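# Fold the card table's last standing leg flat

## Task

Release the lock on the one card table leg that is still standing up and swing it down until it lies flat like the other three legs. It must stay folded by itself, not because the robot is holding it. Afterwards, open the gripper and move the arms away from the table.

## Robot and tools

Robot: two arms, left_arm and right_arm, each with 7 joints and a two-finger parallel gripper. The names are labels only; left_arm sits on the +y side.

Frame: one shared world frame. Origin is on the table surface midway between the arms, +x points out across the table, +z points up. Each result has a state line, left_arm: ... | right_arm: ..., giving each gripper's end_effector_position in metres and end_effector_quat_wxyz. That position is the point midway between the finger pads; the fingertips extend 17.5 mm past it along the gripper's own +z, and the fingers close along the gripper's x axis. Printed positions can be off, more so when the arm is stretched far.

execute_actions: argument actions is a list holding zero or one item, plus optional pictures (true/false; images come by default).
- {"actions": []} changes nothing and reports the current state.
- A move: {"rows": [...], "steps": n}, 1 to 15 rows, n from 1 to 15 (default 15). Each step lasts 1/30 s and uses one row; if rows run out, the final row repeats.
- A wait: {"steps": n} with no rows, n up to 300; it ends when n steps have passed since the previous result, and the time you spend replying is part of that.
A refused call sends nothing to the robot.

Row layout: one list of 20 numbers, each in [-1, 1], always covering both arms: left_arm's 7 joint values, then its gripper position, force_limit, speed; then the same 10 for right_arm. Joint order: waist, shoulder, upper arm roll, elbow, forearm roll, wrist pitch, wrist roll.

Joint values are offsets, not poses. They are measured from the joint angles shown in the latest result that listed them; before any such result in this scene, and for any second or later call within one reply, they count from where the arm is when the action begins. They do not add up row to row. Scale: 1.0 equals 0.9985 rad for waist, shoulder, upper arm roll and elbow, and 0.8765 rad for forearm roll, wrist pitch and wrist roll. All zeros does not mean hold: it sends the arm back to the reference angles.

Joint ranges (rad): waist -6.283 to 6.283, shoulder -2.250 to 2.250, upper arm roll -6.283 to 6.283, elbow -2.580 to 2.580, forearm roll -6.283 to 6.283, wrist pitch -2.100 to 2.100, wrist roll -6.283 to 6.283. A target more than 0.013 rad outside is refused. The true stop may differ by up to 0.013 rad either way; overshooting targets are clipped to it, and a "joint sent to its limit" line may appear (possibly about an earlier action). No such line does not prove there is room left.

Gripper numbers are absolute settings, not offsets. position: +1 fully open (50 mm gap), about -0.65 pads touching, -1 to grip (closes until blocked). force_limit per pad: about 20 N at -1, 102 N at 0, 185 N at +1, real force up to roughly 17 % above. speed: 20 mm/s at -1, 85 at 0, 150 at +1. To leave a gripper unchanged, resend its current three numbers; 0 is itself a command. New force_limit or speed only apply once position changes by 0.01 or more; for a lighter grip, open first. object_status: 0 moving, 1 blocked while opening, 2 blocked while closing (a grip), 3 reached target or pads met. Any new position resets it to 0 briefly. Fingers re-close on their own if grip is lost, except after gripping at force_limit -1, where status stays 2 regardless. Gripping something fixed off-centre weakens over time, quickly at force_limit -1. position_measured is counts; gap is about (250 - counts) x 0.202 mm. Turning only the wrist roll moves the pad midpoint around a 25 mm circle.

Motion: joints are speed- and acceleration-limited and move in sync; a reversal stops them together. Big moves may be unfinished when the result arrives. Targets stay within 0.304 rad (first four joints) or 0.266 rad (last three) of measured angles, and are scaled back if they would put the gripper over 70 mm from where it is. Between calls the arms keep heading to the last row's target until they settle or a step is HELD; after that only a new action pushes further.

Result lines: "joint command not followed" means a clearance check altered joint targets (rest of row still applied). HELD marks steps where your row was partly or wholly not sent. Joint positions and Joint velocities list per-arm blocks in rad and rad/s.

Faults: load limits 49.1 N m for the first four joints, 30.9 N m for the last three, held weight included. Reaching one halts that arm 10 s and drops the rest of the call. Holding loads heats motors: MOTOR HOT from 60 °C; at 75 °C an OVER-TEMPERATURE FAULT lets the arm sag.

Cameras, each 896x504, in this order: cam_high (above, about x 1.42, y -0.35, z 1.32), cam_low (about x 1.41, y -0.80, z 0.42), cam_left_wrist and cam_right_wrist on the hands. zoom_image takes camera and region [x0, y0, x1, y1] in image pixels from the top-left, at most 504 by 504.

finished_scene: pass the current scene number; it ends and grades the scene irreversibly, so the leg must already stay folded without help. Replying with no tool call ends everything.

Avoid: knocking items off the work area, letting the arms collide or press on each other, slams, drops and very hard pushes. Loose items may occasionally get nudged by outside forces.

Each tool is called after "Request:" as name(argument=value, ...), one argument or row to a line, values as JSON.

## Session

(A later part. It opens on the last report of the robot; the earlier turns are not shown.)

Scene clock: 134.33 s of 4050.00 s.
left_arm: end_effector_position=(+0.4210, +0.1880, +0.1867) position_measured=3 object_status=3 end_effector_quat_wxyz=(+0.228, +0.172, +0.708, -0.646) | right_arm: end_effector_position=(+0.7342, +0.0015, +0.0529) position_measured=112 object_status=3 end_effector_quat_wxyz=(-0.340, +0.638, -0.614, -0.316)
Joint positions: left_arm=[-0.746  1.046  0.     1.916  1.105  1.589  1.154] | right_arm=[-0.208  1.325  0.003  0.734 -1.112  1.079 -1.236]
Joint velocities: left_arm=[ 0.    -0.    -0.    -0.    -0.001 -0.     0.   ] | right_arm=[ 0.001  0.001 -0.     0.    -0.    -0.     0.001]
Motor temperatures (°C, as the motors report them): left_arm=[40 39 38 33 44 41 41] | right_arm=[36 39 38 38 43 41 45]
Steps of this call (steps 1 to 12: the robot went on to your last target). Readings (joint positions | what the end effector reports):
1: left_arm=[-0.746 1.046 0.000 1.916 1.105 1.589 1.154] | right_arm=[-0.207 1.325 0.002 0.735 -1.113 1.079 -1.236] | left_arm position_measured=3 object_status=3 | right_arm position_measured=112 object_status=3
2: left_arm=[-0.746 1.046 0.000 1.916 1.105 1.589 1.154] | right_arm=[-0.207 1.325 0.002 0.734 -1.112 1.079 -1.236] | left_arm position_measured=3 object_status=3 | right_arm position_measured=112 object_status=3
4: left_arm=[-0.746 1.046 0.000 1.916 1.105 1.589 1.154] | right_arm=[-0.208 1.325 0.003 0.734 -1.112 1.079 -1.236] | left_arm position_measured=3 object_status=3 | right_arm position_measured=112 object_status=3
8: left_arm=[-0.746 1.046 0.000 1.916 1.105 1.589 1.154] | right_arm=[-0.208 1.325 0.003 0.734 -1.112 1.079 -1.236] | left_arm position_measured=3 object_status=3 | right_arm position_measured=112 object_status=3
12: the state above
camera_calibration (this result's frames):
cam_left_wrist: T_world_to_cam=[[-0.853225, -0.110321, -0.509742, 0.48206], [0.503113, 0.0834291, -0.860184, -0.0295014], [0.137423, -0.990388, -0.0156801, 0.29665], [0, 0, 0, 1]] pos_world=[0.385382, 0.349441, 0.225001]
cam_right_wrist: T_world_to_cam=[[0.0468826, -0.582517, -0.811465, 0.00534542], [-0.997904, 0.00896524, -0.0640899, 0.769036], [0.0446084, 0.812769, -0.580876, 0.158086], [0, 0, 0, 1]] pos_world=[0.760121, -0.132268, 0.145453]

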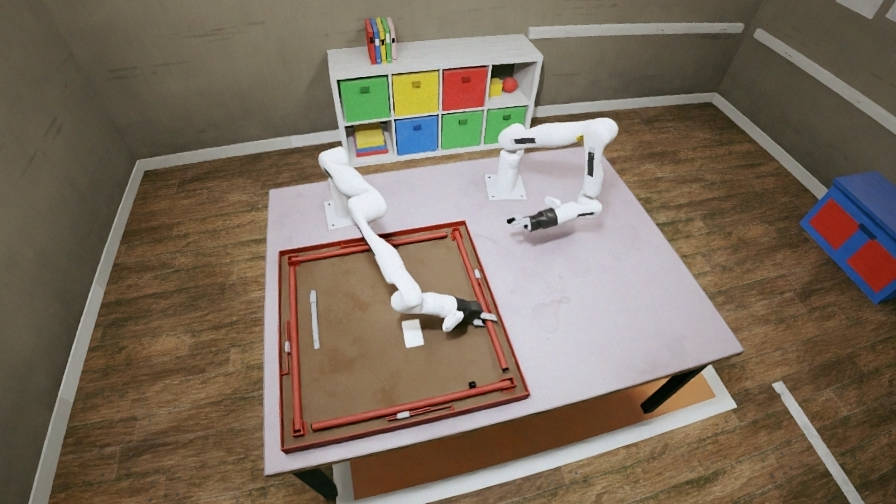

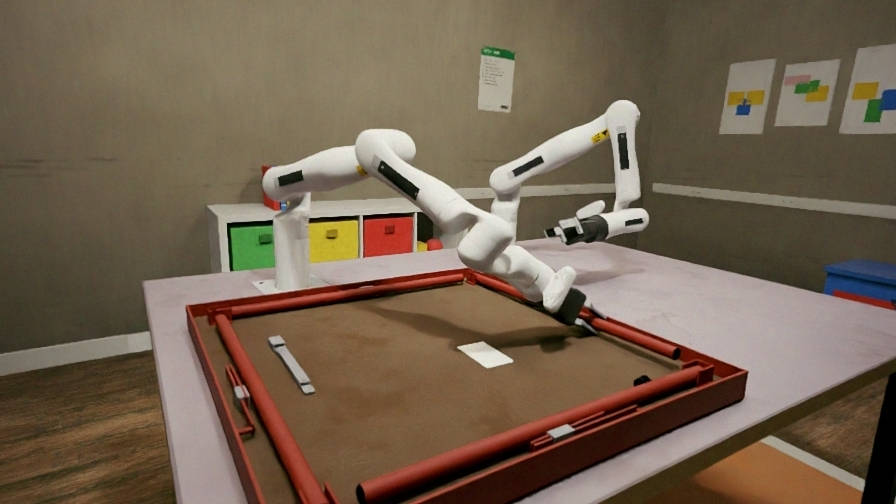

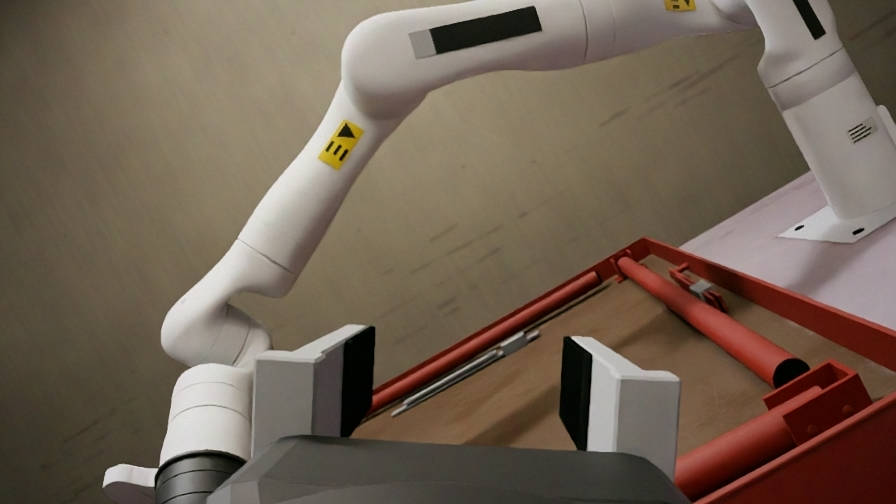

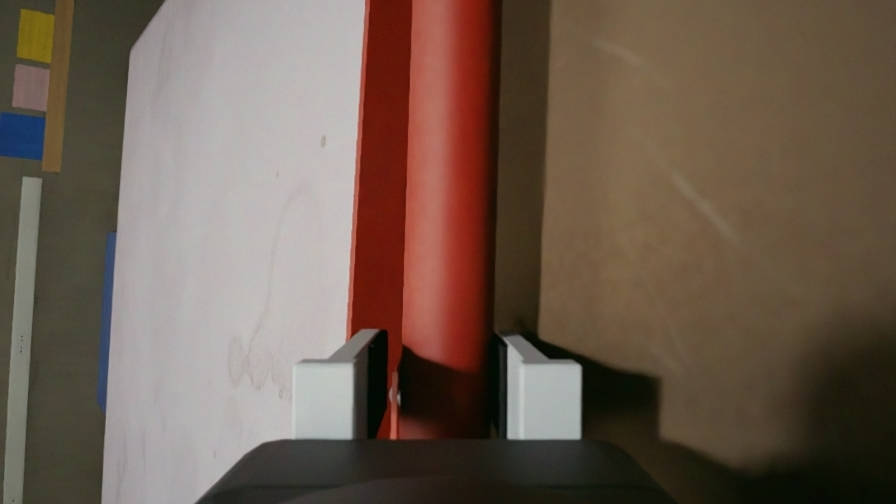

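Request:
execute_actions(
  actions=[
    {"rows":[[0,0,0,0,0,0,0,1,-0.3,0.5,0,0,0,0,0,0,0,1,-1,-1]],"steps":15},
  ],
  pictures=false,
)

Request:
execute_actions(
  actions=[
    {"steps":22},
  ],
)

Request:
zoom_image(
  camera="cam_low",
  region=[520, 270, 760, 410],
)

Scene clock: 136.67 s of 4050.00 s.
left_arm: end_effector_position=(+0.4210, +0.1880, +0.1867) position_measured=3 object_status=3 end_effector_quat_wxyz=(+0.228, +0.172, +0.708, -0.646) | right_arm: end_effector_position=(+0.7338, +0.0036, +0.0566) position_measured=64 object_status=0 end_effector_quat_wxyz=(-0.342, +0.638, -0.612, -0.318)
Joint positions: left_arm=[-0.746  1.046  0.     1.916  1.105  1.589  1.154] | right_arm=[-0.209  1.321  0.001  0.733 -1.113  1.081 -1.237]
Joint velocities: left_arm=[ 0.002  0.     0.    -0.    -0.002 -0.001  0.   ] | right_arm=[-0.003 -0.006 -0.004 -0.002 -0.003  0.003  0.001]
Motor temperatures (°C, as the motors report them): left_arm=[40 39 38 33 44 41 41] | right_arm=[36 39 38 38 43 41 45]
Steps of this call (steps 1 to 15: the robot went on to your last target; steps 16 to 55: nothing new was sent; steps 56 to 70: all 15 steps of this action). Readings (joint positions | what the end effector reports):
56: left_arm=[-0.746 1.046 0.000 1.916 1.105 1.589 1.154] | right_arm=[-0.207 1.324 0.003 0.734 -1.112 1.079 -1.236] | left_arm position_measured=3 object_status=3 | right_arm position_measured=110 object_status=0
57: left_arm=[-0.746 1.046 0.000 1.916 1.105 1.589 1.154] | right_arm=[-0.207 1.324 0.002 0.735 -1.112 1.080 -1.236] | left_arm position_measured=3 object_status=3 | right_arm position_measured=106 object_status=0
59: left_arm=[-0.746 1.046 0.000 1.916 1.105 1.589 1.154] | right_arm=[-0.207 1.324 0.002 0.734 -1.112 1.080 -1.237] | left_arm position_measured=3 object_status=3 | right_arm position_measured=100 object_status=0
63: left_arm=[-0.746 1.046 0.000 1.916 1.105 1.589 1.154] | right_arm=[-0.208 1.323 0.002 0.734 -1.113 1.081 -1.237] | left_arm position_measured=3 object_status=3 | right_arm position_measured=87 object_status=0
70: the state above

Scene clock: 137.40 s of 4050.00 s.
left_arm: end_effector_position=(+0.4210, +0.1880, +0.1867) position_measured=3 object_status=3 end_effector_quat_wxyz=(+0.228, +0.172, +0.708, -0.646) | right_arm: end_effector_position=(+0.7334, +0.0066, +0.0614) position_measured=3 object_status=0 end_effector_quat_wxyz=(-0.344, +0.639, -0.610, -0.319)
Joint positions: left_arm=[-0.746  1.046  0.     1.916  1.105  1.589  1.154] | right_arm=[-0.211  1.317 -0.001  0.732 -1.115  1.083 -1.237]
Joint velocities: left_arm=[ 0.001  0.001 -0.    -0.001  0.001 -0.    -0.   ] | right_arm=[ 0.001  0.     0.001 -0.001  0.    -0.     0.001]
Motor temperatures (°C, as the motors report them): left_arm=[40 39 38 33 44 41 41] | right_arm=[36 39 38 38 43 41 45]
Steps of this call (steps 1 to 15: the robot went on to your last target; steps 16 to 22: nothing new was sent). Readings (joint positions | what the end effector reports):
1: left_arm=[-0.746 1.046 0.000 1.916 1.105 1.589 1.154] | right_arm=[-0.209 1.321 0.001 0.733 -1.114 1.081 -1.236] | left_arm position_measured=3 object_status=3 | right_arm position_measured=60 object_status=0
2: left_arm=[-0.746 1.046 0.000 1.916 1.105 1.589 1.154] | right_arm=[-0.209 1.321 0.001 0.733 -1.114 1.081 -1.236] | left_arm position_measured=3 object_status=3 | right_arm position_measured=57 object_status=0
4: left_arm=[-0.746 1.046 0.000 1.916 1.105 1.589 1.154] | right_arm=[-0.209 1.320 0.000 0.733 -1.114 1.082 -1.236] | left_arm position_measured=3 object_status=3 | right_arm position_measured=50 object_status=0
8: left_arm=[-0.746 1.046 0.000 1.916 1.105 1.589 1.154] | right_arm=[-0.210 1.320 -0.000 0.733 -1.114 1.082 -1.236] | left_arm position_measured=3 object_status=3 | right_arm position_measured=37 object_status=0
22: the state above
All arms were judged still, so your last target was given up. Only a new action makes them travel on or press farther. Fingers that are still opening or closing keep moving.
camera_calibration (this result's frames):
cam_left_wrist: T_world_to_cam=[[-0.853223, -0.110321, -0.509745, 0.482061], [0.503115, 0.0834308, -0.860183, -0.0295036], [0.137425, -0.990388, -0.0156808, 0.296649], [0, 0, 0, 1]] pos_world=[0.385383, 0.349441, 0.225001]
cam_right_wrist: T_world_to_cam=[[0.0541485, -0.573836, -0.817178, 0.0102127], [-0.997613, 0.00403107, -0.0689352, 0.768914], [0.0428516, 0.81896, -0.572248, 0.159634], [0, 0, 0, 1]] pos_world=[0.759686, -0.127973, 0.152701]

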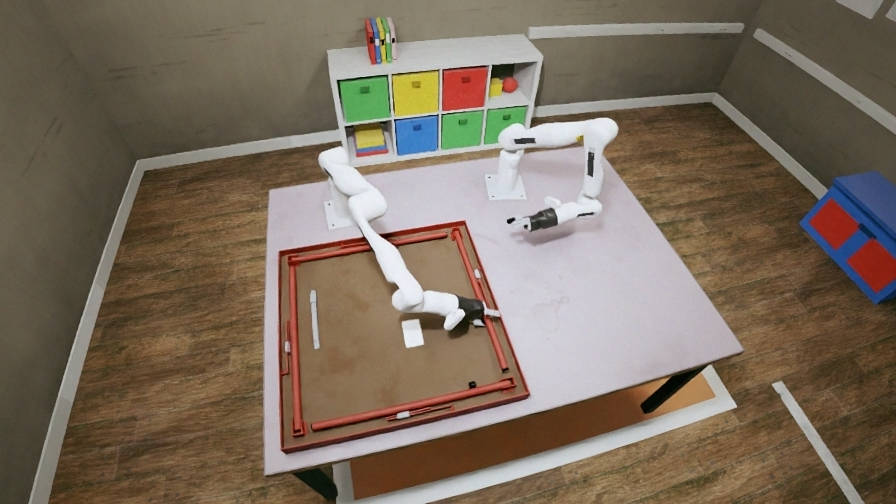

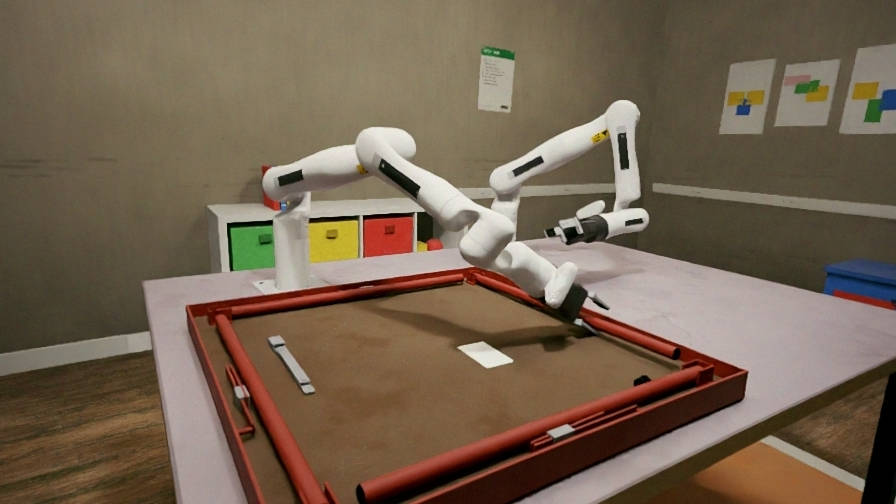

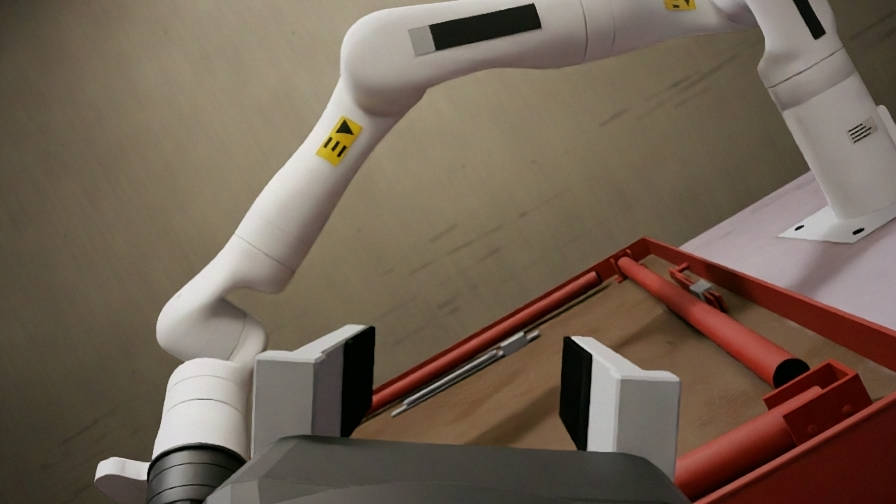

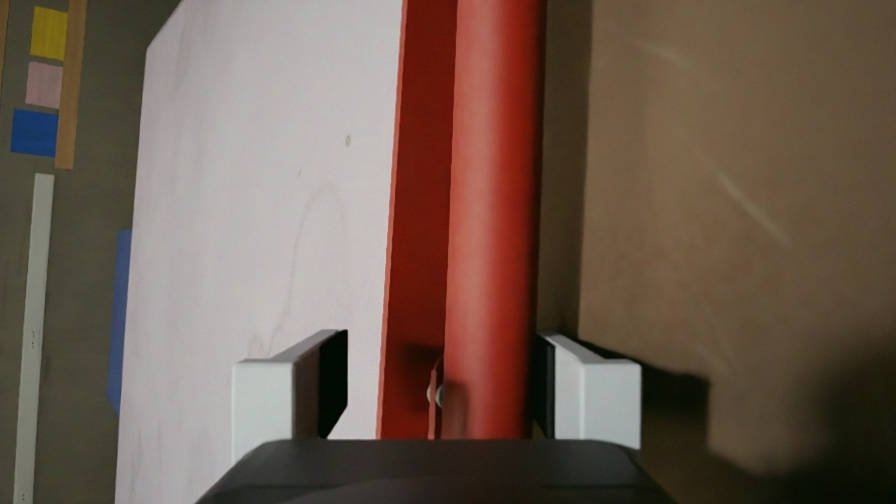

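Region (520, 270, 760, 410) of cam_low's 896x504 image, scaled by 2.100, with more detail than that image has; it fills the top 294 rows of this view, and the rest is white.

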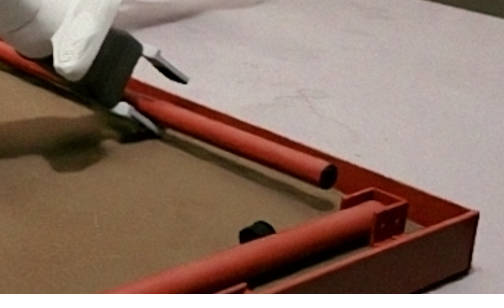

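Request:
execute_actions(
  actions=[
    {"rows":[[0,0,0,0,0,0,0,1,-0.3,0.5,0.003,-0.003,0,0,0,0,0,1,-1,-1],[0,0,0,0,0,0,0,1,-0.3,0.5,0.005,-0.003,0,0,0,0,0,1,-1,-1],[0,0,0,0,0,0,0,1,-0.3,0.5,0.007,-0.003,0,0,0,0,0,1,-1,-1],[0,0,0,0,0,0,0,1,-0.3,0.5,0.009,-0.003,0,0,0,0,0,1,-1,-1],[0,0,0,0,0,0,0,1,-0.3,0.5,0.011,-0.003,0,0,0,0,0,1,-1,-1],[0,0,0,0,0,0,0,1,-0.3,0.5,0.013,-0.003,0,0,0,0,0,1,-1,-1],[0,0,0,0,0,0,0,1,-0.3,0.5,0.015,-0.003,0,0,0,0,0,1,-1,-1],[0,0,0,0,0,0,0,1,-0.3,0.5,0.017,-0.003,0,0,0,0,0,1,-1,-1],[0,0,0,0,0,0,0,1,-0.3,0.5,0.019,-0.003,0,0,0,0,0,1,-1,-1],[0,0,0,0,0,0,0,1,-0.3,0.5,0.021,-0.003,0,0,0,0,0,1,-1,-1],[0,0,0,0,0,0,0,1,-0.3,0.5,0.023,-0.003,0,0,0,0,0,1,-1,-1],[0,0,0,0,0,0,0,1,-0.3,0.5,0.025,-0.003,0,0,0,0,0,1,-1,-1],[0,0,0,0,0,0,0,1,-0.3,0.5,0.027,-0.003,0,0,0,0,0,1,-1,-1],[0,0,0,0,0,0,0,1,-0.3,0.5,0.03,-0.003,0,0,0,0,0,1,-1,-1]],"steps":15},
  ],
  pictures=false,
)

Request:
execute_actions(
  actions=[
    {"steps":8},
  ],
  pictures=false,
)

Request:
execute_actions(
  actions=[
    {"rows":[[0,0,0,0,0,0,0,1,-0.3,0.5,0.04,-0.02,0,0,0,0,0,1,-1,-1],[0,0,0,0,0,0,0,1,-0.3,0.5,0.04,-0.02,0,0,0,0,0,1,-1,-1],[0,0,0,0,0,0,0,1,-0.3,0.5,0.04,-0.02,0,0,0,0,0,1,-1,-1],[0,0,0,0,0,0,0,1,-0.3,0.5,0.04,-0.02,0,0,0,0,0,1,-1,-1],[0,0,0,0,0,0,0,1,-0.3,0.5,0.04,-0.02,0,0,0,0,0,1,-1,-1],[0,0,0,0,0,0,0,1,-0.3,0.5,0.25,-0.3,0,0,0,0,0,1,-1,-1]],"steps":15},
  ],
  pictures=false,
)

Request:
execute_actions(
  actions=[
    {"steps":15},
  ],
)

Request:
zoom_image(
  camera="cam_low",
  region=[450, 250, 760, 410],
)

Scene clock: 143.80 s of 4050.00 s.
left_arm: end_effector_position=(+0.4210, +0.1880, +0.1867) position_measured=3 object_status=3 end_effector_quat_wxyz=(+0.228, +0.172, +0.708, -0.646) | right_arm: end_effector_position=(+0.7460, -0.0130, +0.0633) position_measured=3 object_status=3 end_effector_quat_wxyz=(-0.349, +0.630, -0.618, -0.314)
Joint positions: left_arm=[-0.746  1.046  0.     1.916  1.105  1.589  1.154] | right_arm=[-0.183  1.315 -0.001  0.732 -1.115  1.083 -1.237]
Joint velocities: left_arm=[-0.001  0.001 -0.    -0.     0.     0.001 -0.   ] | right_arm=[ 0.047 -0.007  0.013 -0.005  0.003 -0.008 -0.001]
Motor temperatures (°C, as the motors report them): left_arm=[40 39 38 33 44 41 41] | right_arm=[36 39 38 39 43 41 45]
Steps of this call (steps 1 to 90: nothing new was sent; then 2.90 s passed at rest; steps 91 to 105: all 15 steps of this action). Readings (joint positions | what the end effector reports):
91: left_arm=[-0.746 1.046 0.000 1.916 1.105 1.589 1.154] | right_arm=[-0.211 1.316 -0.001 0.732 -1.115 1.083 -1.237] | left_arm position_measured=3 object_status=3 | right_arm position_measured=3 object_status=3
92: left_arm=[-0.746 1.046 0.000 1.916 1.105 1.589 1.154] | right_arm=[-0.210 1.314 -0.001 0.733 -1.114 1.083 -1.237] | left_arm position_measured=3 object_status=3 | right_arm position_measured=3 object_status=3
94: left_arm=[-0.746 1.046 0.000 1.916 1.105 1.589 1.154] | right_arm=[-0.206 1.313 -0.002 0.732 -1.115 1.084 -1.237] | left_arm position_measured=3 object_status=3 | right_arm position_measured=3 object_status=3
98: left_arm=[-0.746 1.046 0.000 1.916 1.105 1.589 1.154] | right_arm=[-0.197 1.316 -0.001 0.733 -1.115 1.084 -1.237] | left_arm position_measured=3 object_status=3 | right_arm position_measured=3 object_status=3
105: the state above

Scene clock: 144.07 s of 4050.00 s.
left_arm: end_effector_position=(+0.4210, +0.1880, +0.1867) position_measured=3 object_status=3 end_effector_quat_wxyz=(+0.228, +0.172, +0.708, -0.646) | right_arm: end_effector_position=(+0.7469, -0.0142, +0.0638) position_measured=3 object_status=3 end_effector_quat_wxyz=(-0.350, +0.630, -0.619, -0.313)
Joint positions: left_arm=[-0.746  1.046  0.     1.916  1.105  1.589  1.154] | right_arm=[-0.181  1.314 -0.001  0.732 -1.115  1.083 -1.237]
Joint velocities: left_arm=[-0.002 -0.    -0.001 -0.     0.    -0.     0.   ] | right_arm=[-0.    -0.001  0.    -0.     0.    -0.    -0.003]
Motor temperatures (°C, as the motors report them): left_arm=[40 39 38 33 44 41 41] | right_arm=[36 39 38 39 43 41 45]
Steps of this call (steps 1 to 8: the robot went on to your last target). Readings (joint positions | what the end effector reports):
1: left_arm=[-0.746 1.046 0.000 1.916 1.105 1.589 1.154] | right_arm=[-0.181 1.315 -0.001 0.732 -1.115 1.083 -1.237] | left_arm position_measured=3 object_status=3 | right_arm position_measured=3 object_status=3
2: left_arm=[-0.746 1.046 0.000 1.916 1.105 1.589 1.154] | right_arm=[-0.181 1.314 -0.001 0.732 -1.115 1.083 -1.237] | left_arm position_measured=3 object_status=3 | right_arm position_measured=3 object_status=3
4: left_arm=[-0.746 1.046 0.000 1.916 1.105 1.589 1.154] | right_arm=[-0.181 1.314 -0.001 0.732 -1.115 1.083 -1.237] | left_arm position_measured=3 object_status=3 | right_arm position_measured=3 object_status=3
8: the state above

Scene clock: 144.57 s of 4050.00 s.
left_arm: end_effector_position=(+0.4210, +0.1880, +0.1867) position_measured=3 object_status=3 end_effector_quat_wxyz=(+0.228, +0.172, +0.708, -0.646) | right_arm: end_effector_position=(+0.8252, -0.1202, +0.1939) position_measured=3 object_status=3 end_effector_quat_wxyz=(+0.428, -0.601, +0.629, +0.244)
Joint positions: left_arm=[-0.746  1.046  0.     1.916  1.105  1.589  1.154] | right_arm=[-0.034  1.152 -0.001  0.733 -1.115  1.083 -1.237]
Joint velocities: left_arm=[-0.001 -0.001 -0.001 -0.     0.001  0.     0.   ] | right_arm=[ 0.405 -0.541  0.001 -0.007 -0.002 -0.002 -0.   ]
Motor temperatures (°C, as the motors report them): left_arm=[40 39 38 33 44 41 41] | right_arm=[36 39 38 39 43 41 45]
Steps of this call (steps 1 to 15: all 15 steps of this action). Readings (joint positions | what the end effector reports):
1: left_arm=[-0.746 1.046 0.000 1.916 1.105 1.589 1.154] | right_arm=[-0.180 1.314 -0.001 0.732 -1.115 1.083 -1.237] | left_arm position_measured=3 object_status=3 | right_arm position_measured=3 object_status=3
2: left_arm=[-0.746 1.046 0.000 1.916 1.105 1.589 1.154] | right_arm=[-0.175 1.311 -0.003 0.733 -1.115 1.084 -1.237] | left_arm position_measured=3 object_status=3 | right_arm position_measured=3 object_status=3
4: left_arm=[-0.746 1.046 0.000 1.916 1.105 1.589 1.154] | right_arm=[-0.153 1.300 -0.003 0.733 -1.115 1.084 -1.237] | left_arm position_measured=3 object_status=3 | right_arm position_measured=3 object_status=3
8: left_arm=[-0.746 1.046 0.000 1.916 1.105 1.589 1.154] | right_arm=[-0.127 1.277 -0.001 0.734 -1.114 1.083 -1.237] | left_arm position_measured=3 object_status=3 | right_arm position_measured=3 object_status=3
15: the state above

Scene clock: 145.07 s of 4050.00 s.
left_arm: end_effector_position=(+0.4210, +0.1880, +0.1867) position_measured=3 object_status=3 end_effector_quat_wxyz=(+0.228, +0.172, +0.708, -0.646) | right_arm: end_effector_position=(+0.8579, -0.2023, +0.3064) position_measured=3 object_status=3 end_effector_quat_wxyz=(+0.485, -0.582, +0.627, +0.182)
Joint positions: left_arm=[-0.746  1.046  0.     1.916  1.105  1.589  1.154] | right_arm=[ 0.068  1.015 -0.001  0.732 -1.115  1.083 -1.237]
Joint velocities: left_arm=[-0.001 -0.    -0.001  0.     0.002  0.001 -0.   ] | right_arm=[ 0.002 -0.003  0.     0.005 -0.    -0.    -0.   ]
Motor temperatures (°C, as the motors report them): left_arm=[40 39 38 33 44 41 41] | right_arm=[36 39 38 39 43 41 45]
Steps of this call (steps 1 to 15: the robot went on to your last target). Readings (joint positions | what the end effector reports):
1: left_arm=[-0.746 1.046 0.000 1.916 1.105 1.589 1.154] | right_arm=[-0.020 1.134 -0.001 0.733 -1.115 1.083 -1.237] | left_arm position_measured=3 object_status=3 | right_arm position_measured=3 object_status=3
2: left_arm=[-0.746 1.046 0.000 1.916 1.105 1.589 1.154] | right_arm=[-0.007 1.116 -0.001 0.733 -1.115 1.083 -1.237] | left_arm position_measured=3 object_status=3 | right_arm position_measured=3 object_status=3
4: left_arm=[-0.746 1.046 0.000 1.916 1.105 1.589 1.154] | right_arm=[0.021 1.079 -0.001 0.732 -1.115 1.083 -1.237] | left_arm position_measured=3 object_status=3 | right_arm position_measured=3 object_status=3
8: left_arm=[-0.746 1.046 0.000 1.916 1.105 1.589 1.154] | right_arm=[0.064 1.021 0.000 0.729 -1.116 1.082 -1.236] | left_arm position_measured=3 object_status=3 | right_arm position_measured=3 object_status=3
15: the state above
camera_calibration (this result's frames):
cam_left_wrist: T_world_to_cam=[[-0.85322, -0.110322, -0.509749, 0.482063], [0.503119, 0.0834338, -0.86018, -0.0295076], [0.137427, -0.990388, -0.0156821, 0.296649], [0, 0, 0, 1]] pos_world=[0.385384, 0.349441, 0.225002]
cam_right_wrist: T_world_to_cam=[[0.141982, -0.567502, -0.811038, 0.00783867], [-0.893841, 0.278536, -0.351376, 0.963842], [0.42531, 0.774829, -0.467709, 0.0965023], [0, 0, 0, 1]] pos_world=[0.819366, -0.338789, 0.390163]

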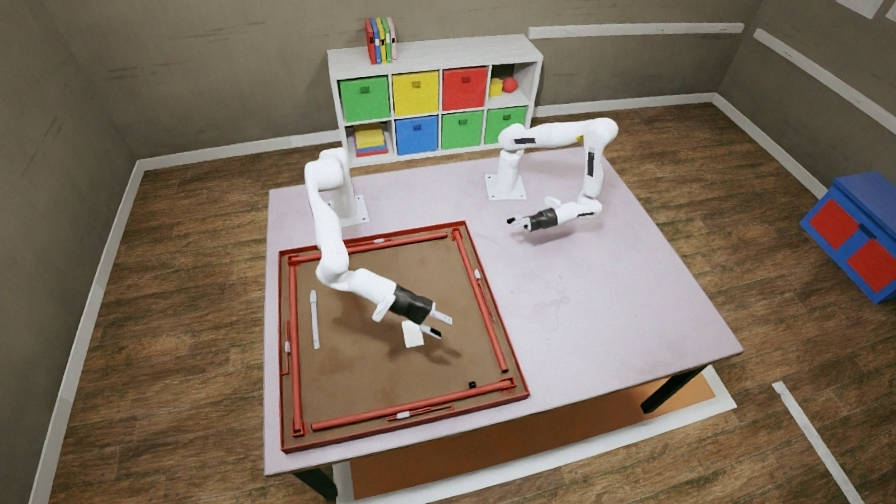

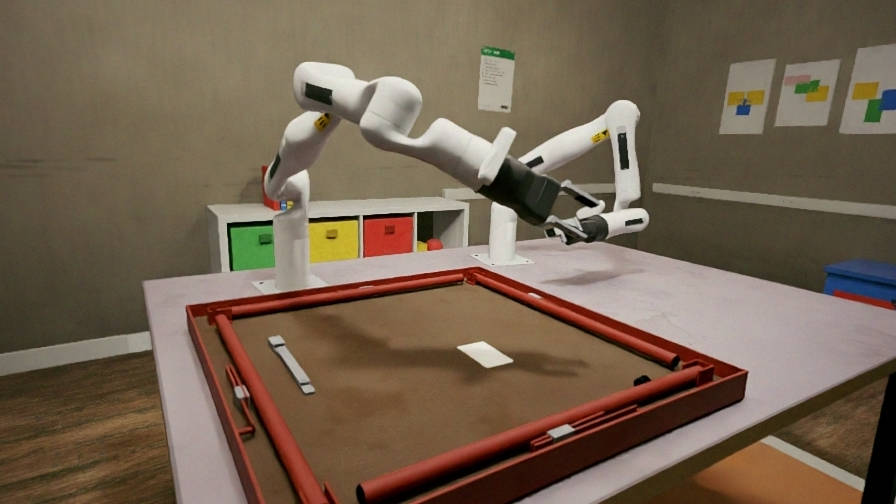

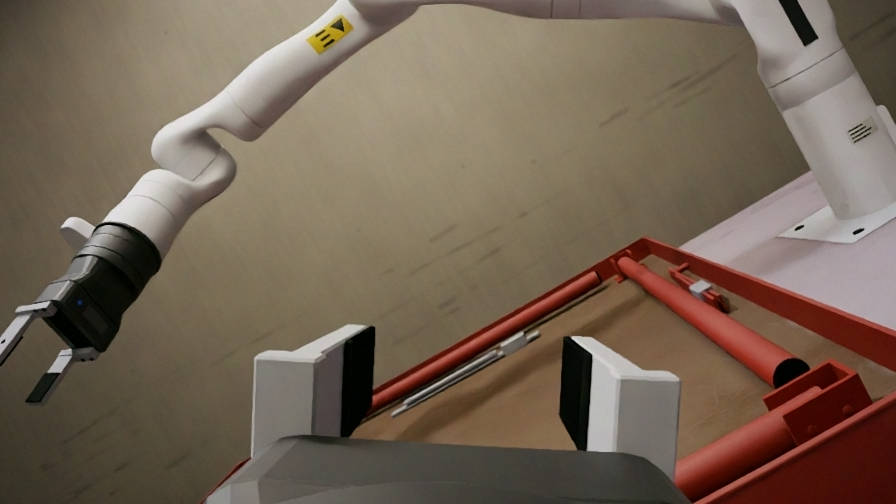

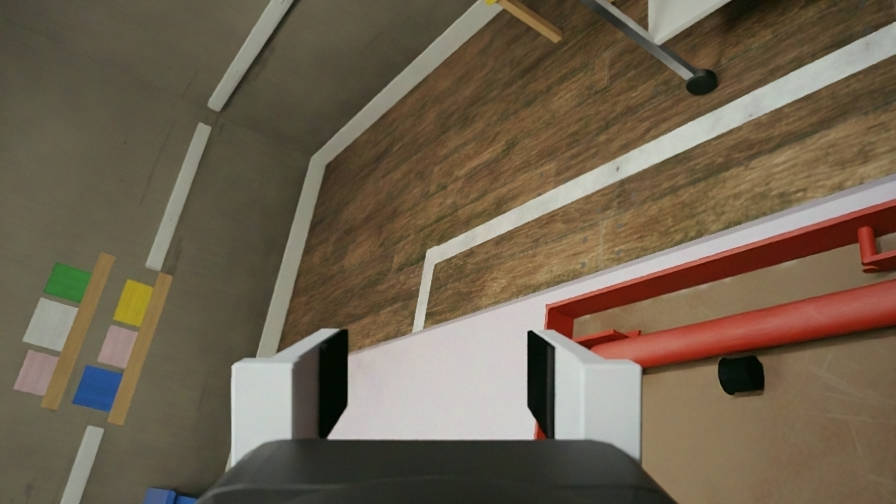

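Region (450, 250, 760, 410) of cam_low's 896x504 image, scaled by 1.626, with more detail than that image has; it fills the top 260 rows of this view, and the rest is white.

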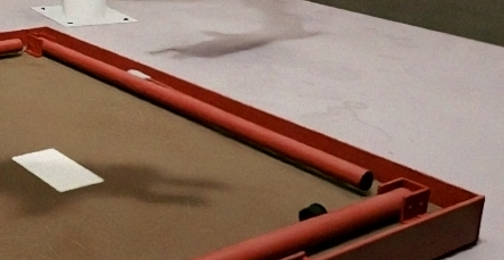

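Request:
zoom_image(
  camera="cam_low",
  region=[620, 325, 740, 395],
)

Request:
zoom_image(
  camera="cam_high",
  region=[440, 215, 540, 405],
)

Region (620, 325, 740, 395) of cam_low's 896x504 image, scaled by 4.200, with more detail than that image has; it fills the top 294 rows of this view, and the rest is white.

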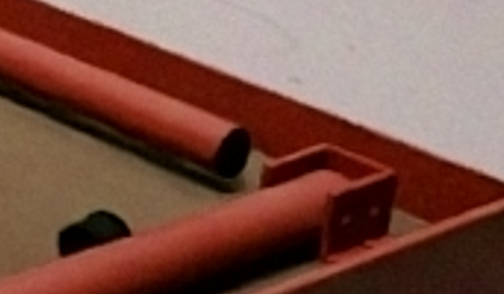

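Region (440, 215, 540, 405) of cam_high's 896x504 image, scaled by 2.653, with more detail than that image has; it fills the left 265 columns of this view, and the rest is white.

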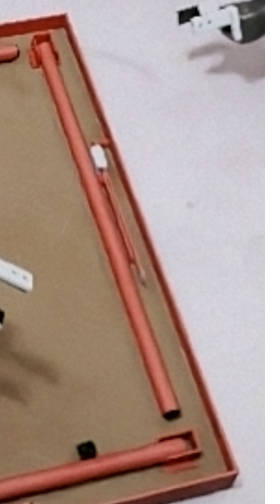

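The leg is lying flat and both arms are clear.

Request:
finished_scene(
  scene=1,
)

The scene is finished: the task was done.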